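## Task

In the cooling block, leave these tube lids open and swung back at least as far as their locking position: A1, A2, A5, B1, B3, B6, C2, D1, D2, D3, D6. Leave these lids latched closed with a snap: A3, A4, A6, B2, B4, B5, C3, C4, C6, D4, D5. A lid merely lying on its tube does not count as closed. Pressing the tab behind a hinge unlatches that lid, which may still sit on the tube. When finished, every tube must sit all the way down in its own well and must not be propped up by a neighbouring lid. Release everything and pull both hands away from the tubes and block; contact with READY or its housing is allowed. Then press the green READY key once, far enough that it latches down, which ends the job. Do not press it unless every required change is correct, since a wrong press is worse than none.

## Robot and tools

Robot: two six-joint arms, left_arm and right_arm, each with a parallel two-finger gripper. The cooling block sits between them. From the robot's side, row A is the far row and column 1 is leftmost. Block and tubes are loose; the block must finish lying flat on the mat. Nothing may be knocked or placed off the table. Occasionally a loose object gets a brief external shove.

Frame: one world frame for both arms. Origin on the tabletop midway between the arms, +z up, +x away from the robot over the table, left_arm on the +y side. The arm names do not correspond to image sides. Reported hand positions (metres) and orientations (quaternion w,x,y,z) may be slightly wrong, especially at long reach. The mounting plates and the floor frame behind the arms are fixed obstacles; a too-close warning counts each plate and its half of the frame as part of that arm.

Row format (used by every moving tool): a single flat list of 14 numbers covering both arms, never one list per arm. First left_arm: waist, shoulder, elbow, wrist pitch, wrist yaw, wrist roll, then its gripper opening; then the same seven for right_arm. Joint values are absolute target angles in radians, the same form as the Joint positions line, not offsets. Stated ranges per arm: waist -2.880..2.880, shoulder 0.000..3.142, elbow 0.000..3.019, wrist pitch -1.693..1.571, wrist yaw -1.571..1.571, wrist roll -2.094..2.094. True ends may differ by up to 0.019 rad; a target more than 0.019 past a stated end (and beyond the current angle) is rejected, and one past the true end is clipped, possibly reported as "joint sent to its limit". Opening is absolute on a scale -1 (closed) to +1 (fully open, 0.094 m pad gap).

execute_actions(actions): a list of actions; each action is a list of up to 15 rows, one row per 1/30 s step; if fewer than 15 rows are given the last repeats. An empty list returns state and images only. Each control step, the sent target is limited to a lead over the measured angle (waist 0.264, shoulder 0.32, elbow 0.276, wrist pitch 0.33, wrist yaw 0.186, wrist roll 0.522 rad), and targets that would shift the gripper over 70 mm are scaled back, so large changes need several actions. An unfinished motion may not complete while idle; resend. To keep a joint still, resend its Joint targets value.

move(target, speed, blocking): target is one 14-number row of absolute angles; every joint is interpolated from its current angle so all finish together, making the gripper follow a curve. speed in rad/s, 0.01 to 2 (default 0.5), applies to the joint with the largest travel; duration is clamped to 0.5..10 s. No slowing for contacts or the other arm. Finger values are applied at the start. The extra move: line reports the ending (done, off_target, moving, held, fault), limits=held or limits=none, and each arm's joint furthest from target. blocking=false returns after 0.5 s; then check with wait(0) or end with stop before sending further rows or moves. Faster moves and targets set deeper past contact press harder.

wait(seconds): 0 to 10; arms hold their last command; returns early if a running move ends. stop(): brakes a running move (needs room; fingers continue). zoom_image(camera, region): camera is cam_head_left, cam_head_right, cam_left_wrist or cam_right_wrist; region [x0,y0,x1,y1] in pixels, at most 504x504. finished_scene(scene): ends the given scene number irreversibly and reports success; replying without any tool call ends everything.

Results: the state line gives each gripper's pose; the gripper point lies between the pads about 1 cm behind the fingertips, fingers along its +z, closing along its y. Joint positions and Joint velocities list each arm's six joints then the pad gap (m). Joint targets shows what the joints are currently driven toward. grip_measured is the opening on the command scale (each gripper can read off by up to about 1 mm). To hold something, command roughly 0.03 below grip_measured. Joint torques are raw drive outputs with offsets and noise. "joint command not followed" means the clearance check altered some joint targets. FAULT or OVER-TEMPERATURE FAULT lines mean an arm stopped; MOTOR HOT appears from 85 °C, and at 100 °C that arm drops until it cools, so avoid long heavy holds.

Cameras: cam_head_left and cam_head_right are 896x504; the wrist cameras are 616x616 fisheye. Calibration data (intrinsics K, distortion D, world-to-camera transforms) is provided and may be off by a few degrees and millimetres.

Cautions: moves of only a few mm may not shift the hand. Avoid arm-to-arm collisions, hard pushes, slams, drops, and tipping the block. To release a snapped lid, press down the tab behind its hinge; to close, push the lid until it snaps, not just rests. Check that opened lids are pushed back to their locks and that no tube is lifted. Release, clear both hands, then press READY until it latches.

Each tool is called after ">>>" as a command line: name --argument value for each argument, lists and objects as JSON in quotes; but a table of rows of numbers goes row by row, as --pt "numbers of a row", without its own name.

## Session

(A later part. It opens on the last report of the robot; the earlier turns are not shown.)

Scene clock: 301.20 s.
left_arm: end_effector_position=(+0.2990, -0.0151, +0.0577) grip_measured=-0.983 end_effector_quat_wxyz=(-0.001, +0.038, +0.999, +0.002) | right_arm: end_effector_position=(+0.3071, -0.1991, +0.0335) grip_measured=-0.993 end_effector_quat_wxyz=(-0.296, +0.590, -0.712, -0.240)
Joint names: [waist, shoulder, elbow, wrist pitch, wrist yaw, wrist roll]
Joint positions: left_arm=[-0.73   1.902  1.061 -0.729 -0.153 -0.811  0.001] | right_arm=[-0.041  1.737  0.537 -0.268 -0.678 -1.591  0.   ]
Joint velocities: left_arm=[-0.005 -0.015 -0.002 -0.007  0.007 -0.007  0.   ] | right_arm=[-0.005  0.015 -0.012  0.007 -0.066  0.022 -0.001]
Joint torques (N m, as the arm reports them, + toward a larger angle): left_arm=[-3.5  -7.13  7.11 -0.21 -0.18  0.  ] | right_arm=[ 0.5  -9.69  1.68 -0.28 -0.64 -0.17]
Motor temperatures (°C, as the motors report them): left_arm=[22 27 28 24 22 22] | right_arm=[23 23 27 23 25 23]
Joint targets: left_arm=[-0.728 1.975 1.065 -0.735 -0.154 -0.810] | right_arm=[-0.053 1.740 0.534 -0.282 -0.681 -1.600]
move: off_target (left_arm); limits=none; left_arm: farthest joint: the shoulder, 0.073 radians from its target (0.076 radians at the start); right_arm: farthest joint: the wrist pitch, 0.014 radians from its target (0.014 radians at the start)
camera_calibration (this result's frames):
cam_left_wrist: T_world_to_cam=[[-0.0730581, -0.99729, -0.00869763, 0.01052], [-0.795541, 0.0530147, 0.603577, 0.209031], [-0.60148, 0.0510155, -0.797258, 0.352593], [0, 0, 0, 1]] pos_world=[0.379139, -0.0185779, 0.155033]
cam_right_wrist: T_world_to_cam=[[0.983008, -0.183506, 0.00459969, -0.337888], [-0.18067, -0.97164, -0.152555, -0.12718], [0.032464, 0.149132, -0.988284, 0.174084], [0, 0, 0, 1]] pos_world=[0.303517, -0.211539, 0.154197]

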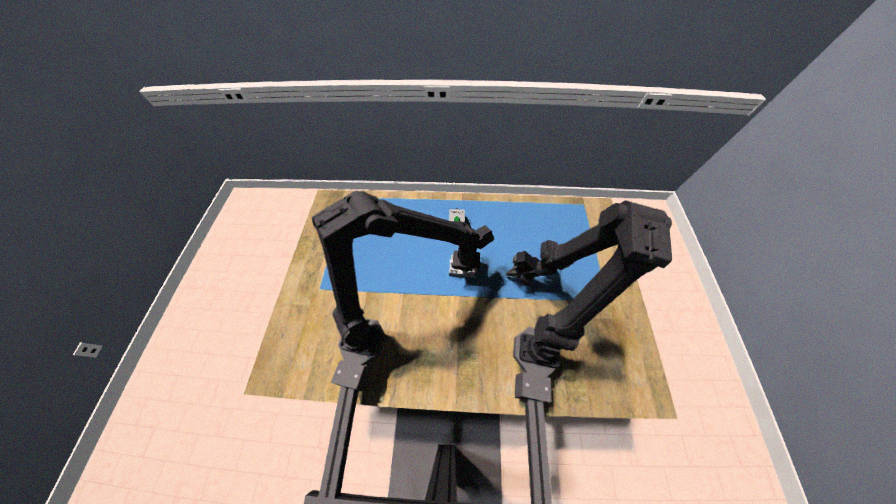

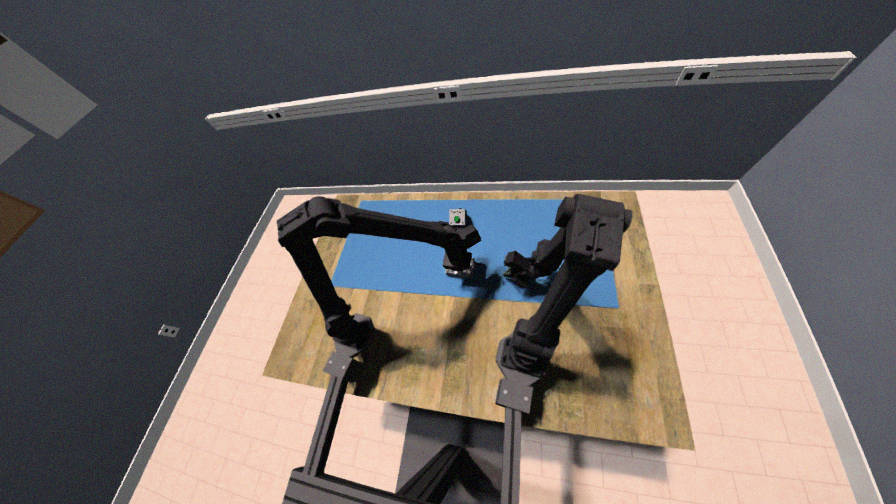

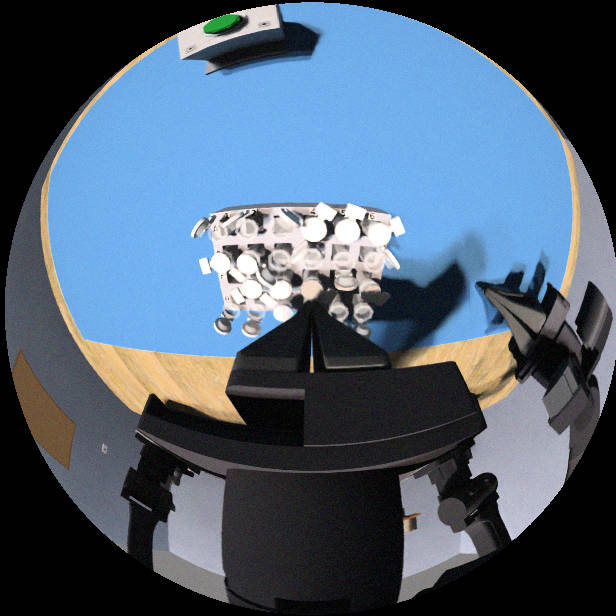

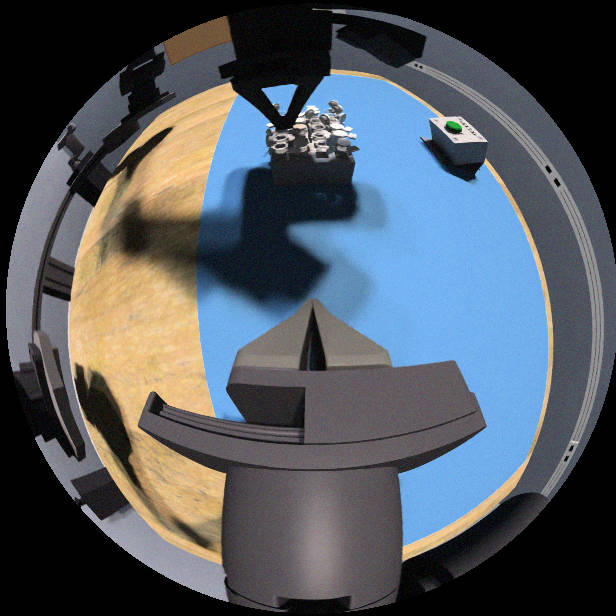

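>>> move --target '[-0.728,1.83,1.065,-0.735,-0.154,-0.81,-1, -0.053,1.74,0.534,-0.282,-0.681,-1.6,-1]' --speed 0.15

>>> move --target '[-0.834,1.85,1.15,-0.864,-0.154,-0.85,-1, -0.053,1.74,0.534,-0.282,-0.681,-1.6,-1]' --speed 0.15

>>> move --target '[-0.802,1.929,1.115,-0.805,-0.154,-0.85,-1, -0.053,1.74,0.534,-0.282,-0.681,-1.6,-1]' --speed 0.1

>>> zoom_image --camera "cam_left_wrist" --region '[240, 220, 380, 340]'

>>> zoom_image --camera "cam_right_wrist" --region '[235, 85, 345, 175]'

Scene clock: 326.00 s.
left_arm: end_effector_position=(+0.3067, -0.0196, +0.0777) grip_measured=-0.983 end_effector_quat_wxyz=(+0.014, +0.035, +0.999, -0.015) | right_arm: end_effector_position=(+0.3071, -0.1991, +0.0335) grip_measured=-0.993 end_effector_quat_wxyz=(-0.296, +0.590, -0.712, -0.240)
Joint names: [waist, shoulder, elbow, wrist pitch, wrist yaw, wrist roll]
Joint positions: left_arm=[-0.73   1.856  1.061 -0.729 -0.153 -0.811  0.001] | right_arm=[-0.041  1.737  0.537 -0.268 -0.678 -1.591  0.   ]
Joint velocities: left_arm=[-0.015  0.005 -0.007  0.017 -0.022 -0.022  0.   ] | right_arm=[-0.005  0.005 -0.012 -0.017 -0.022  0.022 -0.   ]
Joint torques (N m, as the arm reports them, + toward a larger angle): left_arm=[ -3.3  -13.45   7.48  -0.23  -0.21   0.01] | right_arm=[ 0.41 -9.78  1.69 -0.37 -0.7  -0.14]
Motor temperatures (°C, as the motors report them): left_arm=[22 26 27 24 22 22] | right_arm=[23 23 27 23 25 23]
Joint targets: left_arm=[-0.728 1.830 1.065 -0.735 -0.154 -0.810] | right_arm=[-0.053 1.740 0.534 -0.282 -0.681 -1.600]
move: off_target (left_arm); limits=none; left_arm: farthest joint: the shoulder, 0.026 radians from its target (0.072 radians at the start); right_arm: farthest joint: the wrist pitch, 0.014 radians from its target (0.014 radians at the start)
camera_calibration (this result's frames):
cam_left_wrist: T_world_to_cam=[[-0.0664461, -0.997501, 0.0240083, 0.00211564], [-0.812729, 0.0680652, 0.578653, 0.210815], [-0.578841, 0.0189369, -0.815221, 0.3672], [0, 0, 0, 1]] pos_world=[0.384027, -0.0191925, 0.17731]
cam_right_wrist: T_world_to_cam=[[0.983008, -0.183506, 0.00459969, -0.337888], [-0.18067, -0.97164, -0.152555, -0.12718], [0.032464, 0.149132, -0.988284, 0.174084], [0, 0, 0, 1]] pos_world=[0.303517, -0.211539, 0.154197]

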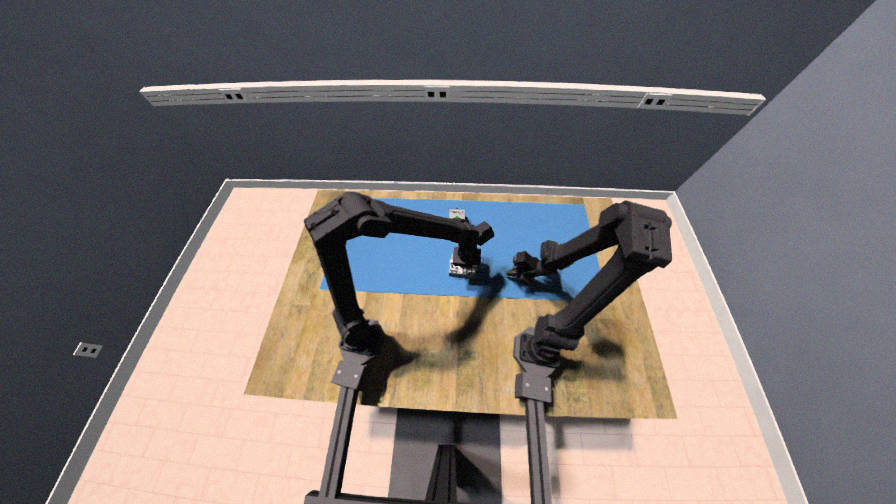

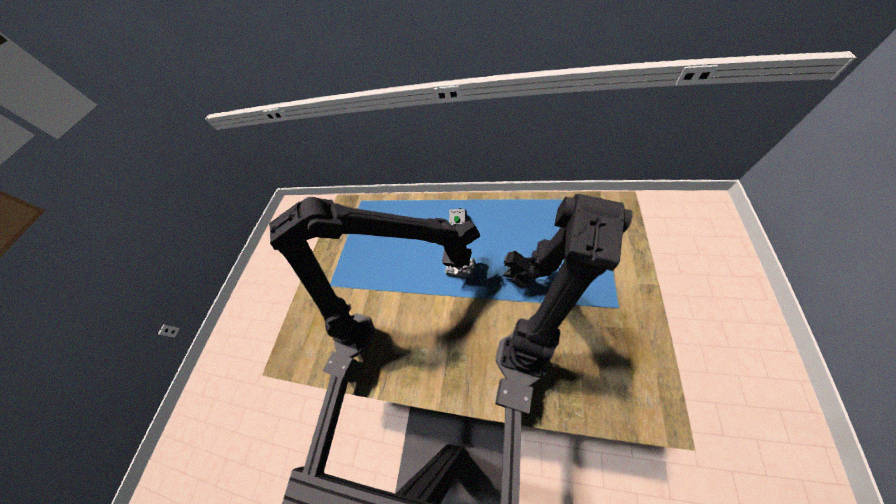

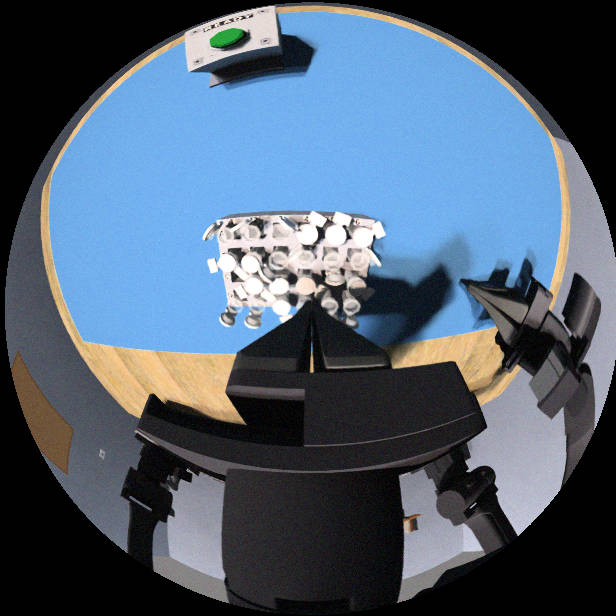

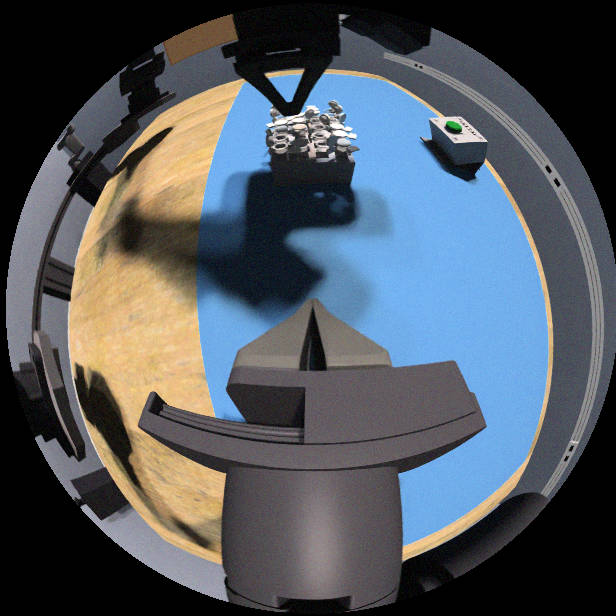

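Scene clock: 327.30 s.
left_arm: end_effector_position=(+0.2692, -0.0423, +0.0967) grip_measured=-0.983 end_effector_quat_wxyz=(-0.006, +0.075, +0.997, +0.008) | right_arm: end_effector_position=(+0.3071, -0.1991, +0.0335) grip_measured=-0.993 end_effector_quat_wxyz=(-0.296, +0.590, -0.712, -0.240)
Joint names: [waist, shoulder, elbow, wrist pitch, wrist yaw, wrist roll]
Joint positions: left_arm=[-0.828  1.856  1.106 -0.85  -0.153 -0.839  0.001] | right_arm=[-0.041  1.737  0.537 -0.268 -0.678 -1.591  0.   ]
Joint velocities: left_arm=[-0.005  0.005  0.012  0.022  0.022 -0.037 -0.001] | right_arm=[-0.005 -0.015 -0.012 -0.002 -0.022 -0.007 -0.002]
Joint torques (N m, as the arm reports them, + toward a larger angle): left_arm=[ -3.87 -12.55  11.62  -0.7   -0.2   -0.14] | right_arm=[  0.96 -10.19   1.96  -0.46  -0.67  -0.17]
Motor temperatures (°C, as the motors report them): left_arm=[22 26 28 24 22 22] | right_arm=[23 23 27 23 25 23]
Joint targets: left_arm=[-0.834 1.850 1.150 -0.864 -0.154 -0.850] | right_arm=[-0.053 1.740 0.534 -0.282 -0.681 -1.600]
move: off_target (left_arm); limits=none; left_arm: farthest joint: the elbow, 0.044 radians from its target (0.089 radians at the start); right_arm: farthest joint: the wrist pitch, 0.014 radians from its target (0.014 radians at the start)
camera_calibration (this result's frames):
cam_left_wrist: T_world_to_cam=[[-0.146386, -0.98902, -0.0202861, 0.0027342], [-0.784467, 0.103568, 0.611461, 0.161624], [-0.602646, 0.105423, -0.791014, 0.369107], [0, 0, 0, 1]] pos_world=[0.34963, -0.0529471, 0.193198]
cam_right_wrist: T_world_to_cam=[[0.983008, -0.183506, 0.00459969, -0.337888], [-0.18067, -0.97164, -0.152555, -0.12718], [0.032464, 0.149132, -0.988284, 0.174084], [0, 0, 0, 1]] pos_world=[0.303517, -0.211539, 0.154197]

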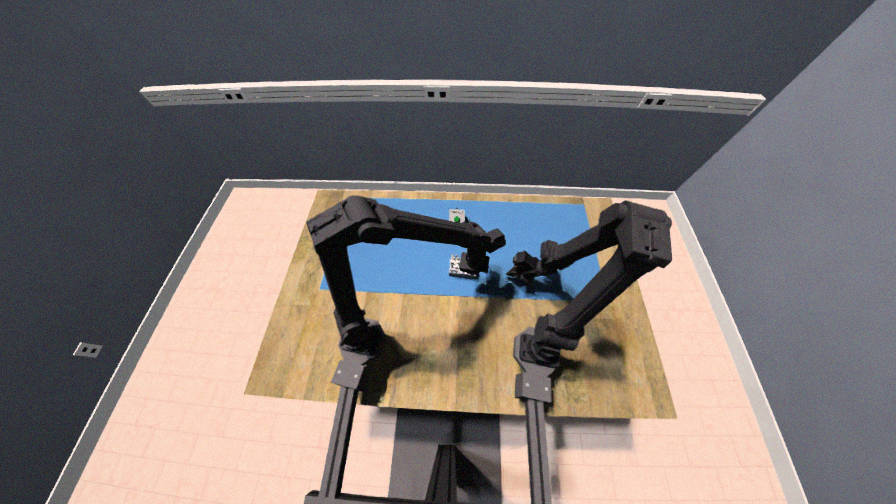

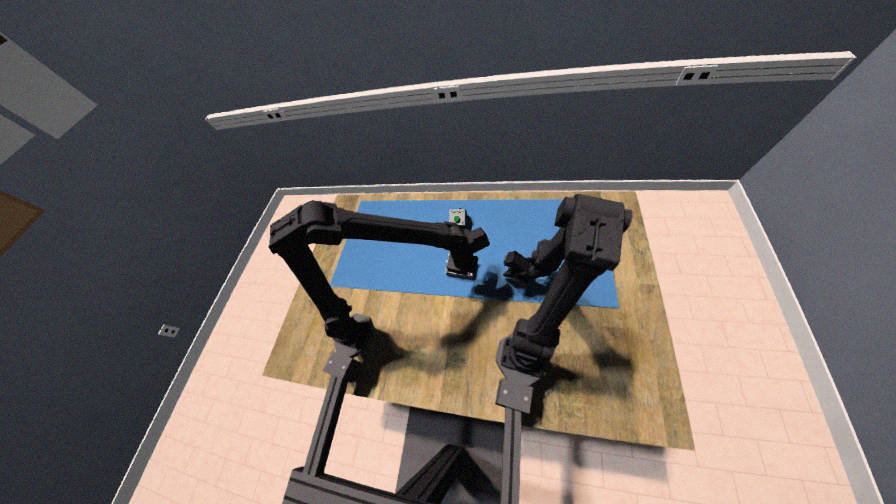

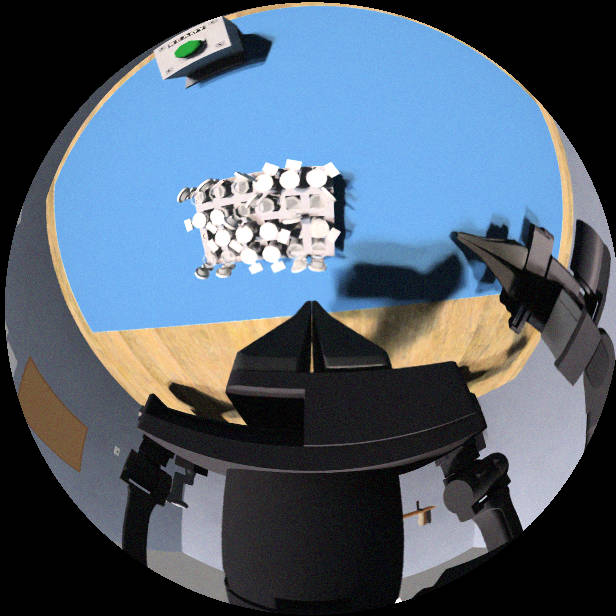

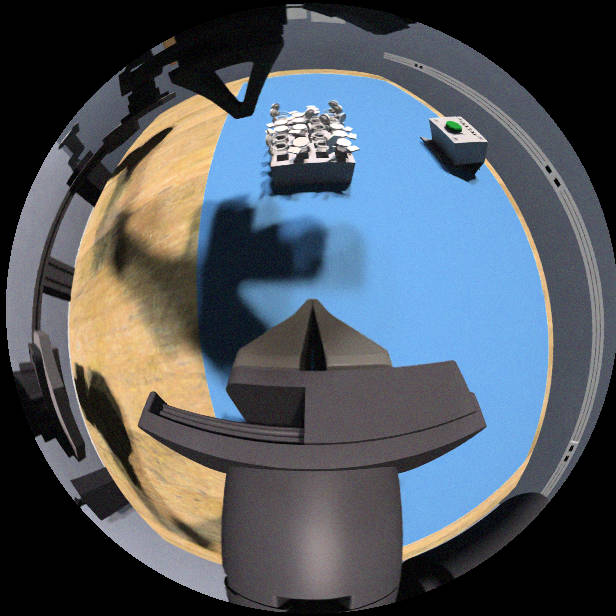

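Scene clock: 328.37 s.
left_arm: end_effector_position=(+0.2712, -0.0372, +0.0697) grip_measured=-0.983 end_effector_quat_wxyz=(-0.015, +0.068, +0.997, +0.020) | right_arm: end_effector_position=(+0.3071, -0.1991, +0.0335) grip_measured=-0.993 end_effector_quat_wxyz=(-0.296, +0.590, -0.712, -0.240)
Joint names: [waist, shoulder, elbow, wrist pitch, wrist yaw, wrist roll]
Joint positions: left_arm=[-0.809  1.914  1.106 -0.82  -0.153 -0.839  0.001] | right_arm=[-0.041  1.737  0.537 -0.268 -0.678 -1.591  0.   ]
Joint velocities: left_arm=[ 0.005 -0.005  0.012 -0.002 -0.007 -0.007 -0.001] | right_arm=[-0.015 -0.015 -0.017 -0.007  0.007 -0.095 -0.   ]
Joint torques (N m, as the arm reports them, + toward a larger angle): left_arm=[ -3.11 -11.22   7.81   0.33  -0.22  -0.13] | right_arm=[ 0.84 -9.92  1.73 -0.45 -0.64 -0.15]
Motor temperatures (°C, as the motors report them): left_arm=[22 26 28 24 22 22] | right_arm=[23 23 27 23 25 23]
Joint targets: left_arm=[-0.802 1.929 1.115 -0.805 -0.154 -0.850] | right_arm=[-0.053 1.740 0.534 -0.282 -0.681 -1.600]
move: done; limits=none; left_arm: farthest joint: the shoulder, 0.015 radians from its target (0.073 radians at the start); right_arm: farthest joint: the wrist pitch, 0.014 radians from its target (0.014 radians at the start)
camera_calibration (this result's frames):
cam_left_wrist: T_world_to_cam=[[-0.132853, -0.990205, -0.0429513, 0.00533164], [-0.77505, 0.07678, 0.627218, 0.174542], [-0.617776, 0.116617, -0.777658, 0.352012], [0, 0, 0, 1]] pos_world=[0.353452, -0.0491726, 0.164499]
cam_right_wrist: T_world_to_cam=[[0.983008, -0.183506, 0.00459969, -0.337888], [-0.18067, -0.97164, -0.152555, -0.12718], [0.032464, 0.149132, -0.988284, 0.174084], [0, 0, 0, 1]] pos_world=[0.303517, -0.211539, 0.154197]

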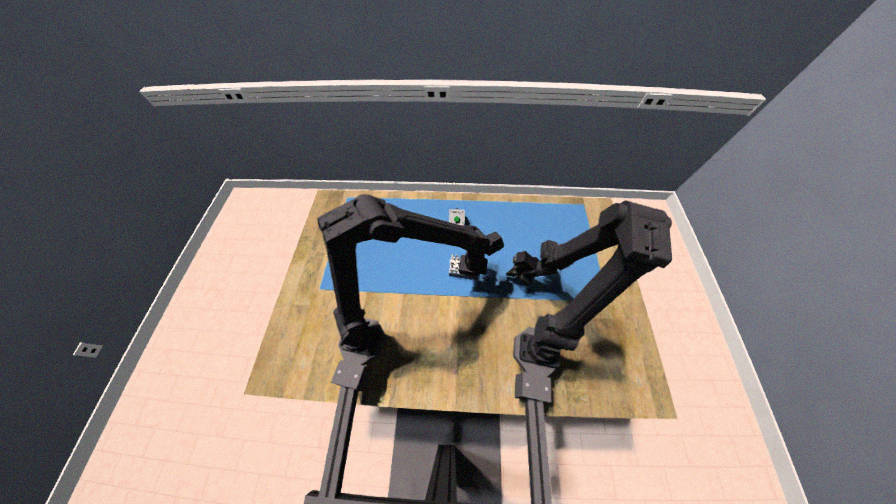

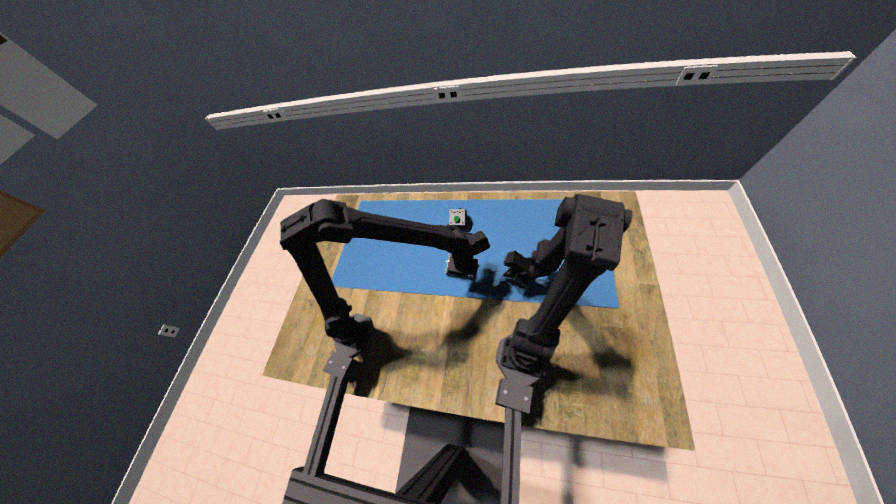

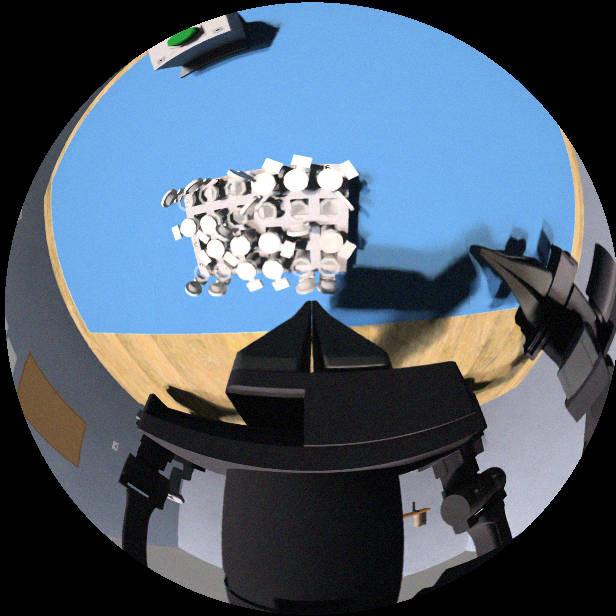

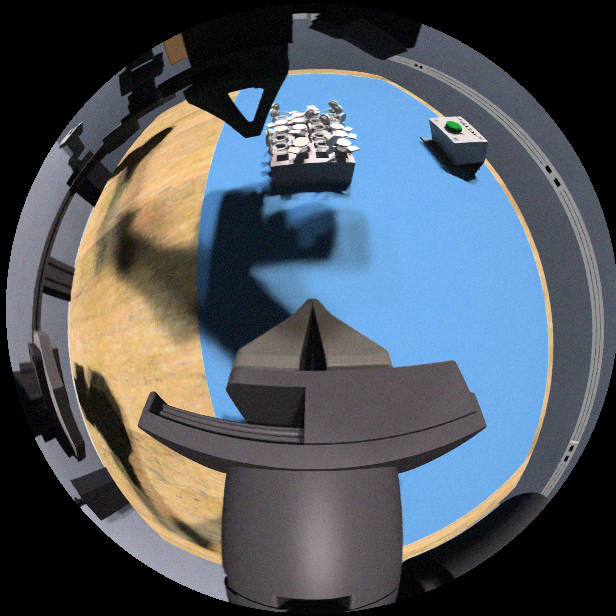

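Region (240, 220, 380, 340) of cam_left_wrist's 616x616 image, scaled by 3.600, with more detail than that image has; it fills the top 432 rows of this view, and the rest is white.

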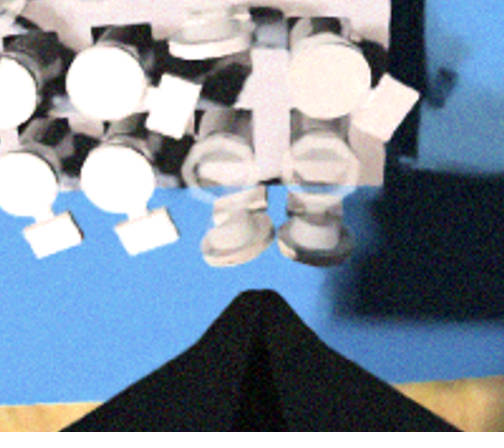

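Region (235, 85, 345, 175) of cam_right_wrist's 616x616 image, scaled by 4.582, with more detail than that image has; it fills the top 412 rows of this view, and the rest is white.

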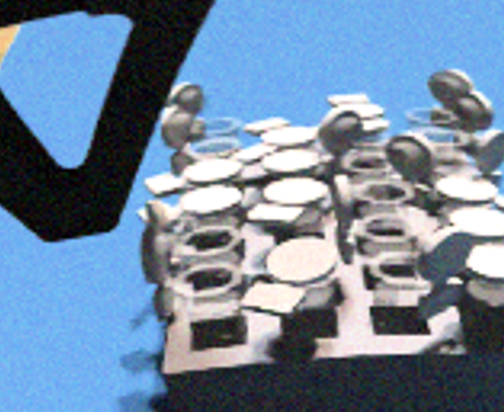

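>>> move --target '[-0.795,1.92,1.115,-0.850,-0.154,-0.85,-1, -0.053,1.74,0.534,-0.282,-0.681,-1.6,-1]' --speed 0.05

>>> move --target '[-0.772,1.92,1.115,-0.782,-0.154,-0.85,-1, -0.053,1.74,0.534,-0.282,-0.681,-1.6,-1]' --speed 0.04

>>> zoom_image --camera "cam_left_wrist" --region '[240, 220, 380, 340]'

>>> zoom_image --camera "cam_right_wrist" --region '[235, 85, 345, 175]'

Scene clock: 336.27 s.
left_arm: end_effector_position=(+0.2714, -0.0323, +0.0694) grip_measured=-0.983 end_effector_quat_wxyz=(-0.020, +0.066, +0.997, +0.027) | right_arm: end_effector_position=(+0.3071, -0.1991, +0.0335) grip_measured=-0.993 end_effector_quat_wxyz=(-0.296, +0.590, -0.712, -0.240)
Joint names: [waist, shoulder, elbow, wrist pitch, wrist yaw, wrist roll]
Joint positions: left_arm=[-0.803  1.914  1.106 -0.836 -0.153 -0.839  0.001] | right_arm=[-0.041  1.737  0.537 -0.268 -0.678 -1.591  0.   ]
Joint velocities: left_arm=[-0.005 -0.015 -0.012  0.007 -0.066 -0.051  0.   ] | right_arm=[ 0.005  0.005  0.007  0.027 -0.007 -0.037 -0.001]
Joint torques (N m, as the arm reports them, + toward a larger angle): left_arm=[ -3.4  -11.81   7.67  -0.76  -0.2   -0.12] | right_arm=[  1.23 -10.37   1.66  -0.35  -0.71  -0.2 ]
Motor temperatures (°C, as the motors report them): left_arm=[22 27 28 24 22 22] | right_arm=[23 23 27 23 25 23]
Joint targets: left_arm=[-0.795 1.920 1.115 -0.850 -0.154 -0.850] | right_arm=[-0.053 1.740 0.534 -0.282 -0.681 -1.600]
move: done; limits=none; left_arm: farthest joint: the wrist pitch, 0.014 radians from its target (0.030 radians at the start); right_arm: farthest joint: the wrist pitch, 0.014 radians from its target (0.014 radians at the start)
camera_calibration (this result's frames):
cam_left_wrist: T_world_to_cam=[[-0.129303, -0.990075, -0.0550684, 0.0101518], [-0.769399, 0.0651391, 0.635439, 0.171968], [-0.625545, 0.124533, -0.770185, 0.353221], [0, 0, 0, 1]] pos_world=[0.354581, -0.0451387, 0.163329]
cam_right_wrist: T_world_to_cam=[[0.983008, -0.183506, 0.00459969, -0.337888], [-0.18067, -0.97164, -0.152555, -0.12718], [0.032464, 0.149132, -0.988284, 0.174084], [0, 0, 0, 1]] pos_world=[0.303517, -0.211539, 0.154197]

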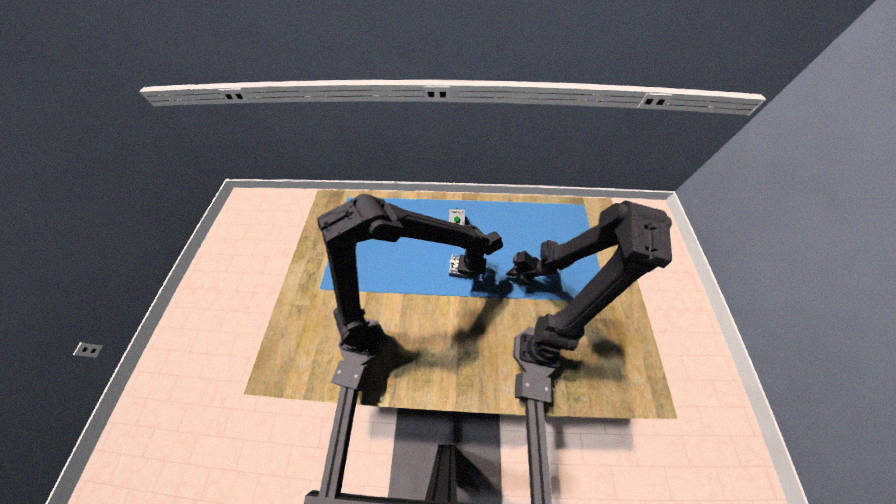

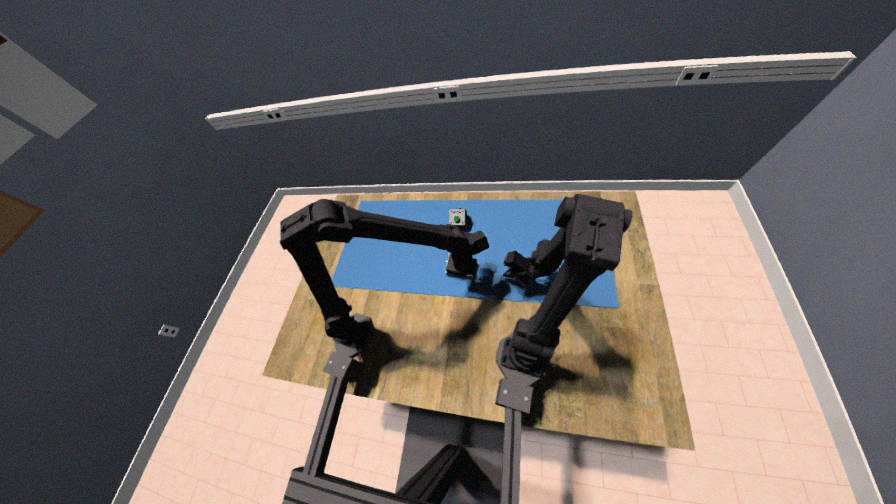

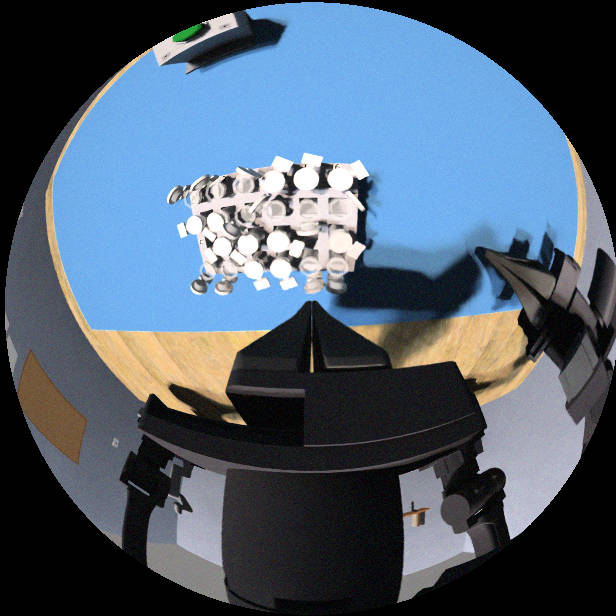

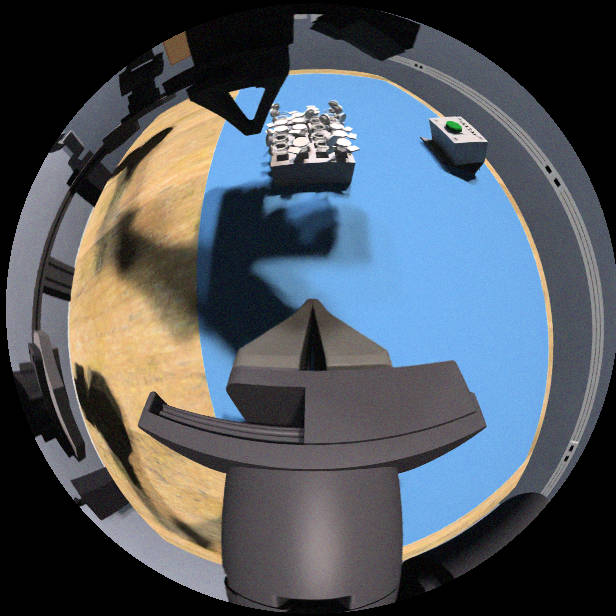

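Scene clock: 337.83 s.
left_arm: end_effector_position=(+0.2792, -0.0337, +0.0682) grip_measured=-0.983 end_effector_quat_wxyz=(-0.013, +0.057, +0.998, +0.018) | right_arm: end_effector_position=(+0.3071, -0.1991, +0.0335) grip_measured=-0.993 end_effector_quat_wxyz=(-0.296, +0.590, -0.712, -0.240)
Joint names: [waist, shoulder, elbow, wrist pitch, wrist yaw, wrist roll]
Joint positions: left_arm=[-0.791  1.914  1.106 -0.811 -0.153 -0.84   0.001] | right_arm=[-0.041  1.737  0.537 -0.268 -0.678 -1.591  0.   ]
Joint velocities: left_arm=[ 0.005  0.005  0.027  0.007 -0.022 -0.007 -0.001] | right_arm=[ 0.005 -0.005 -0.017  0.002  0.007 -0.007  0.   ]
Joint torques (N m, as the arm reports them, + toward a larger angle): left_arm=[ -2.2  -11.66   7.77   0.87  -0.22  -0.13] | right_arm=[ 0.85 -9.52  1.84 -0.54 -0.67 -0.17]
Motor temperatures (°C, as the motors report them): left_arm=[22 27 28 24 22 22] | right_arm=[23 23 27 23 25 23]
Joint targets: left_arm=[-0.772 1.920 1.115 -0.782 -0.154 -0.850] | right_arm=[-0.053 1.740 0.534 -0.282 -0.681 -1.600]
move: off_target (left_arm); limits=none; left_arm: farthest joint: the wrist pitch, 0.029 radians from its target (0.054 radians at the start); right_arm: farthest joint: the wrist pitch, 0.014 radians from its target (0.014 radians at the start)
camera_calibration (this result's frames):
cam_left_wrist: T_world_to_cam=[[-0.112261, -0.99294, -0.0383059, 0.00363914], [-0.778721, 0.0639645, 0.624101, 0.182178], [-0.617245, 0.0998915, -0.780404, 0.354924], [0, 0, 0, 1]] pos_world=[0.361349, -0.0434934, 0.163426]
cam_right_wrist: T_world_to_cam=[[0.983008, -0.183506, 0.00459969, -0.337888], [-0.18067, -0.97164, -0.152555, -0.12718], [0.032464, 0.149132, -0.988284, 0.174084], [0, 0, 0, 1]] pos_world=[0.303517, -0.211539, 0.154197]

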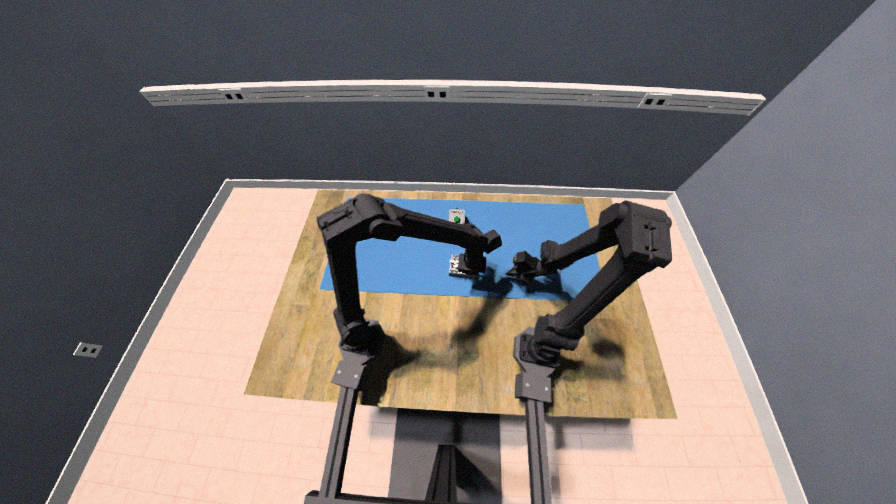

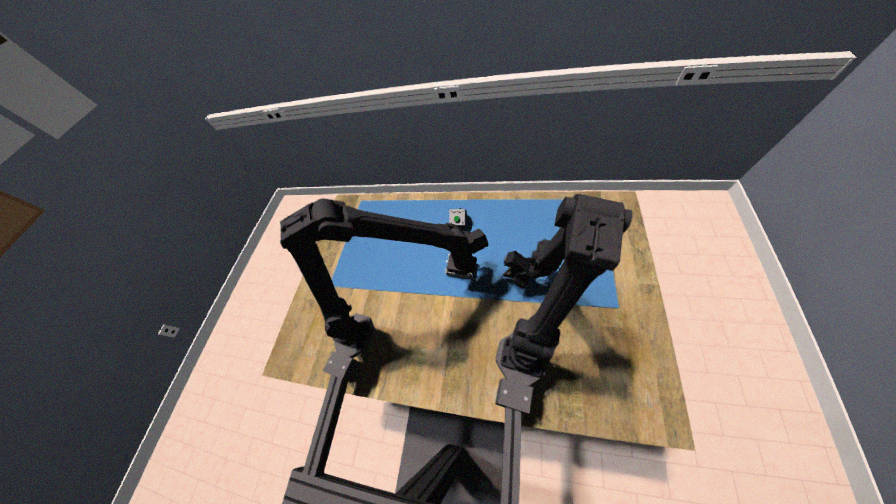

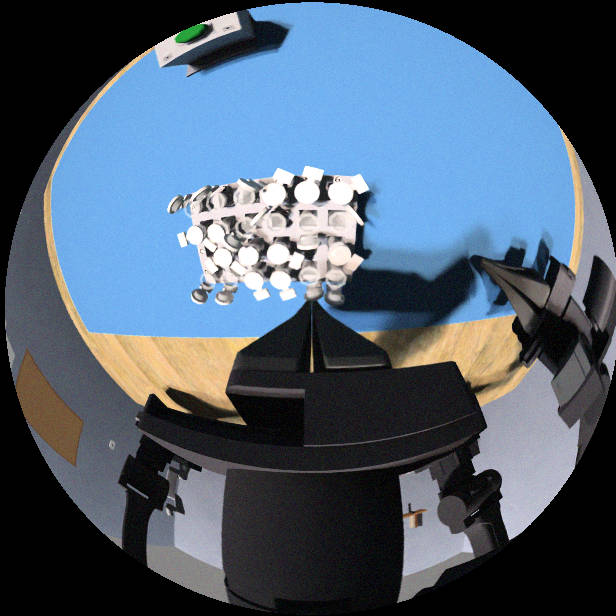

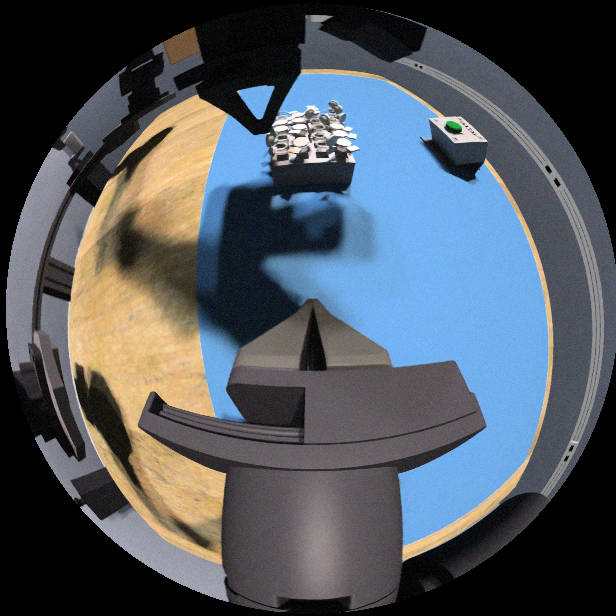

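Region (240, 220, 380, 340) of cam_left_wrist's 616x616 image, scaled by 3.600, with more detail than that image has; it fills the top 432 rows of this view, and the rest is white.

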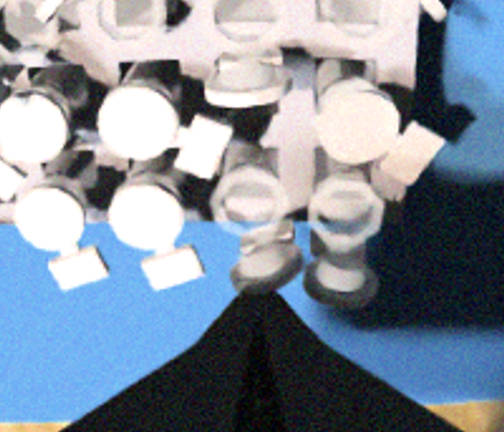

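Region (235, 85, 345, 175) of cam_right_wrist's 616x616 image, scaled by 4.582, with more detail than that image has; it fills the top 412 rows of this view, and the rest is white.

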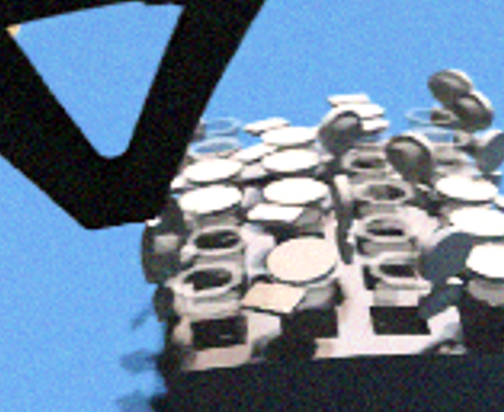

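>>> move --target '[-0.752,1.92,1.115,-0.765,-0.154,-0.85,-1, -0.053,1.74,0.534,-0.282,-0.681,-1.6,-1]' --speed 0.03

>>> zoom_image --camera "cam_left_wrist" --region '[240, 220, 380, 340]'

>>> zoom_image --camera "cam_right_wrist" --region '[235, 85, 345, 175]'

Scene clock: 344.67 s.
left_arm: end_effector_position=(+0.2938, -0.0312, +0.0659) grip_measured=-0.983 end_effector_quat_wxyz=(-0.007, +0.041, +0.999, +0.007) | right_arm: end_effector_position=(+0.3071, -0.1991, +0.0335) grip_measured=-0.993 end_effector_quat_wxyz=(-0.296, +0.590, -0.712, -0.240)
Joint names: [waist, shoulder, elbow, wrist pitch, wrist yaw, wrist roll]
Joint positions: left_arm=[-0.761  1.914  1.106 -0.781 -0.15  -0.84   0.001] | right_arm=[-0.041  1.737  0.537 -0.268 -0.678 -1.591  0.   ]
Joint velocities: left_arm=[-0.005 -0.005 -0.002  0.007 -0.051  0.007 -0.001] | right_arm=[-0.005 -0.005 -0.002 -0.007 -0.066 -0.022 -0.002]
Joint torques (N m, as the arm reports them, + toward a larger angle): left_arm=[ -3.02 -12.15   7.81   0.4   -0.3   -0.11] | right_arm=[ 0.71 -9.03  1.75 -0.43 -0.64 -0.15]
Motor temperatures (°C, as the motors report them): left_arm=[22 27 28 24 22 22] | right_arm=[23 23 27 23 25 23]
Joint targets: left_arm=[-0.752 1.920 1.115 -0.765 -0.154 -0.850] | right_arm=[-0.053 1.740 0.534 -0.282 -0.681 -1.600]
move: done; limits=none; left_arm: farthest joint: the wrist pitch, 0.016 radians from its target (0.046 radians at the start); right_arm: farthest joint: the wrist pitch, 0.014 radians from its target (0.014 radians at the start)
camera_calibration (this result's frames):
cam_left_wrist: T_world_to_cam=[[-0.0784001, -0.996761, -0.0179317, -0.00369258], [-0.788838, 0.0510275, 0.612479, 0.198111], [-0.60958, 0.0621637, -0.790283, 0.359047], [0, 0, 0, 1]] pos_world=[0.374855, -0.0361094, 0.162344]
cam_right_wrist: T_world_to_cam=[[0.983008, -0.183506, 0.00459969, -0.337888], [-0.18067, -0.97164, -0.152555, -0.12718], [0.032464, 0.149132, -0.988284, 0.174084], [0, 0, 0, 1]] pos_world=[0.303517, -0.211539, 0.154197]

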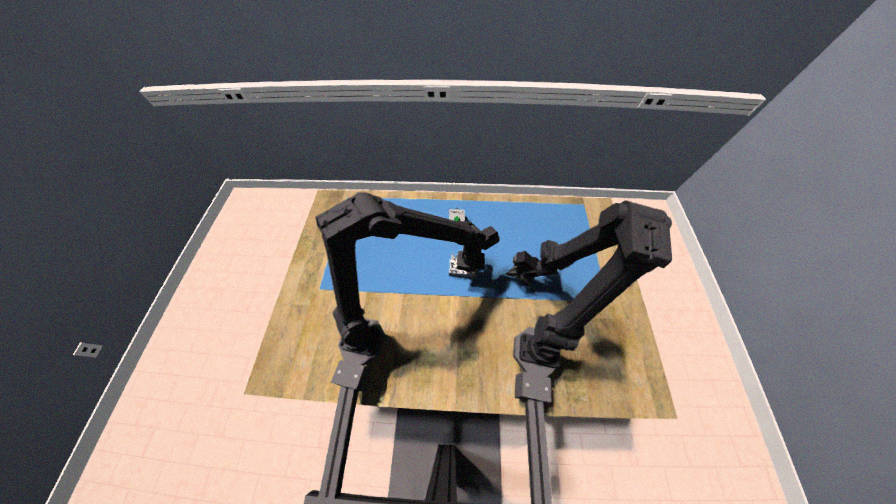

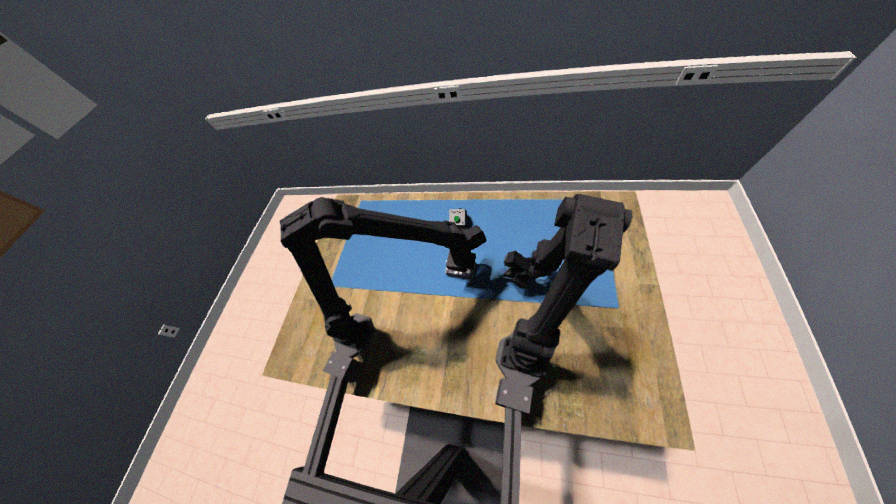

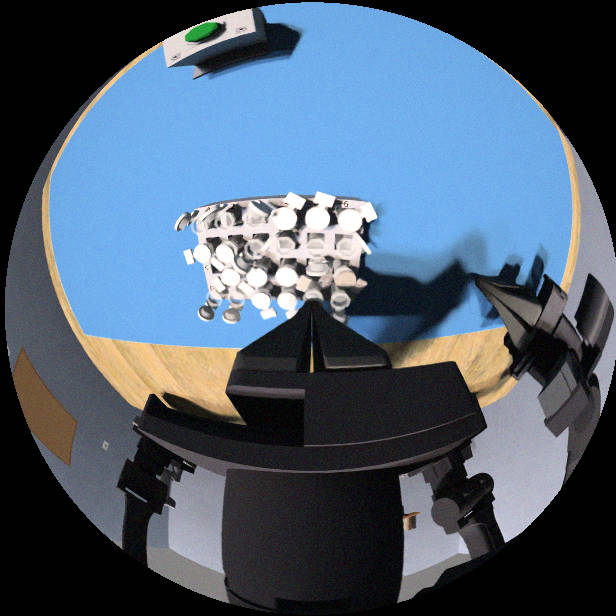

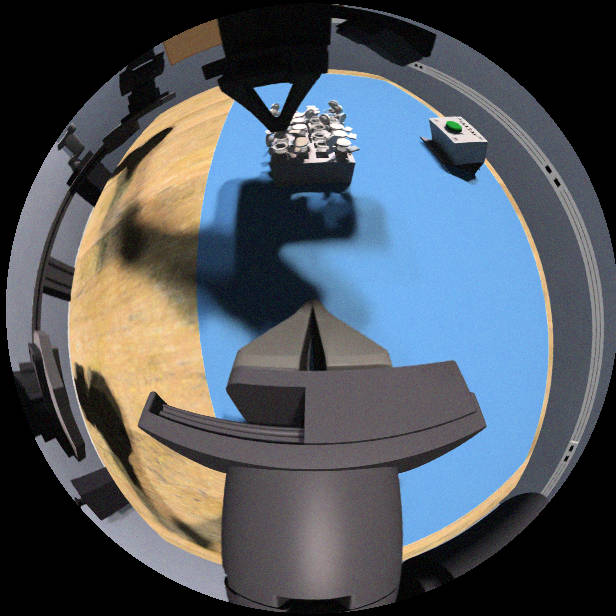

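Region (240, 220, 380, 340) of cam_left_wrist's 616x616 image, scaled by 3.600, with more detail than that image has; it fills the top 432 rows of this view, and the rest is white.

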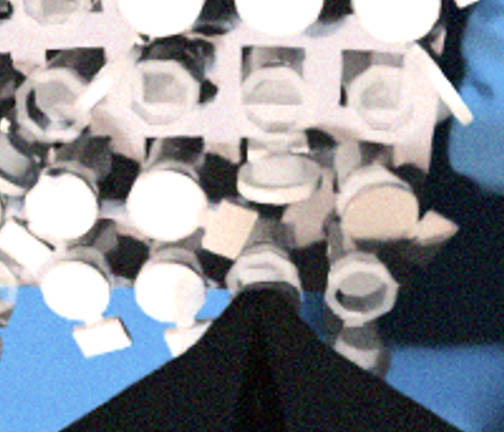

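Region (235, 85, 345, 175) of cam_right_wrist's 616x616 image, scaled by 4.582, with more detail than that image has; it fills the top 412 rows of this view, and the rest is white.

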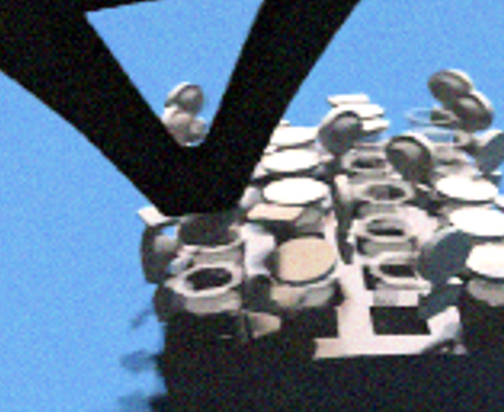

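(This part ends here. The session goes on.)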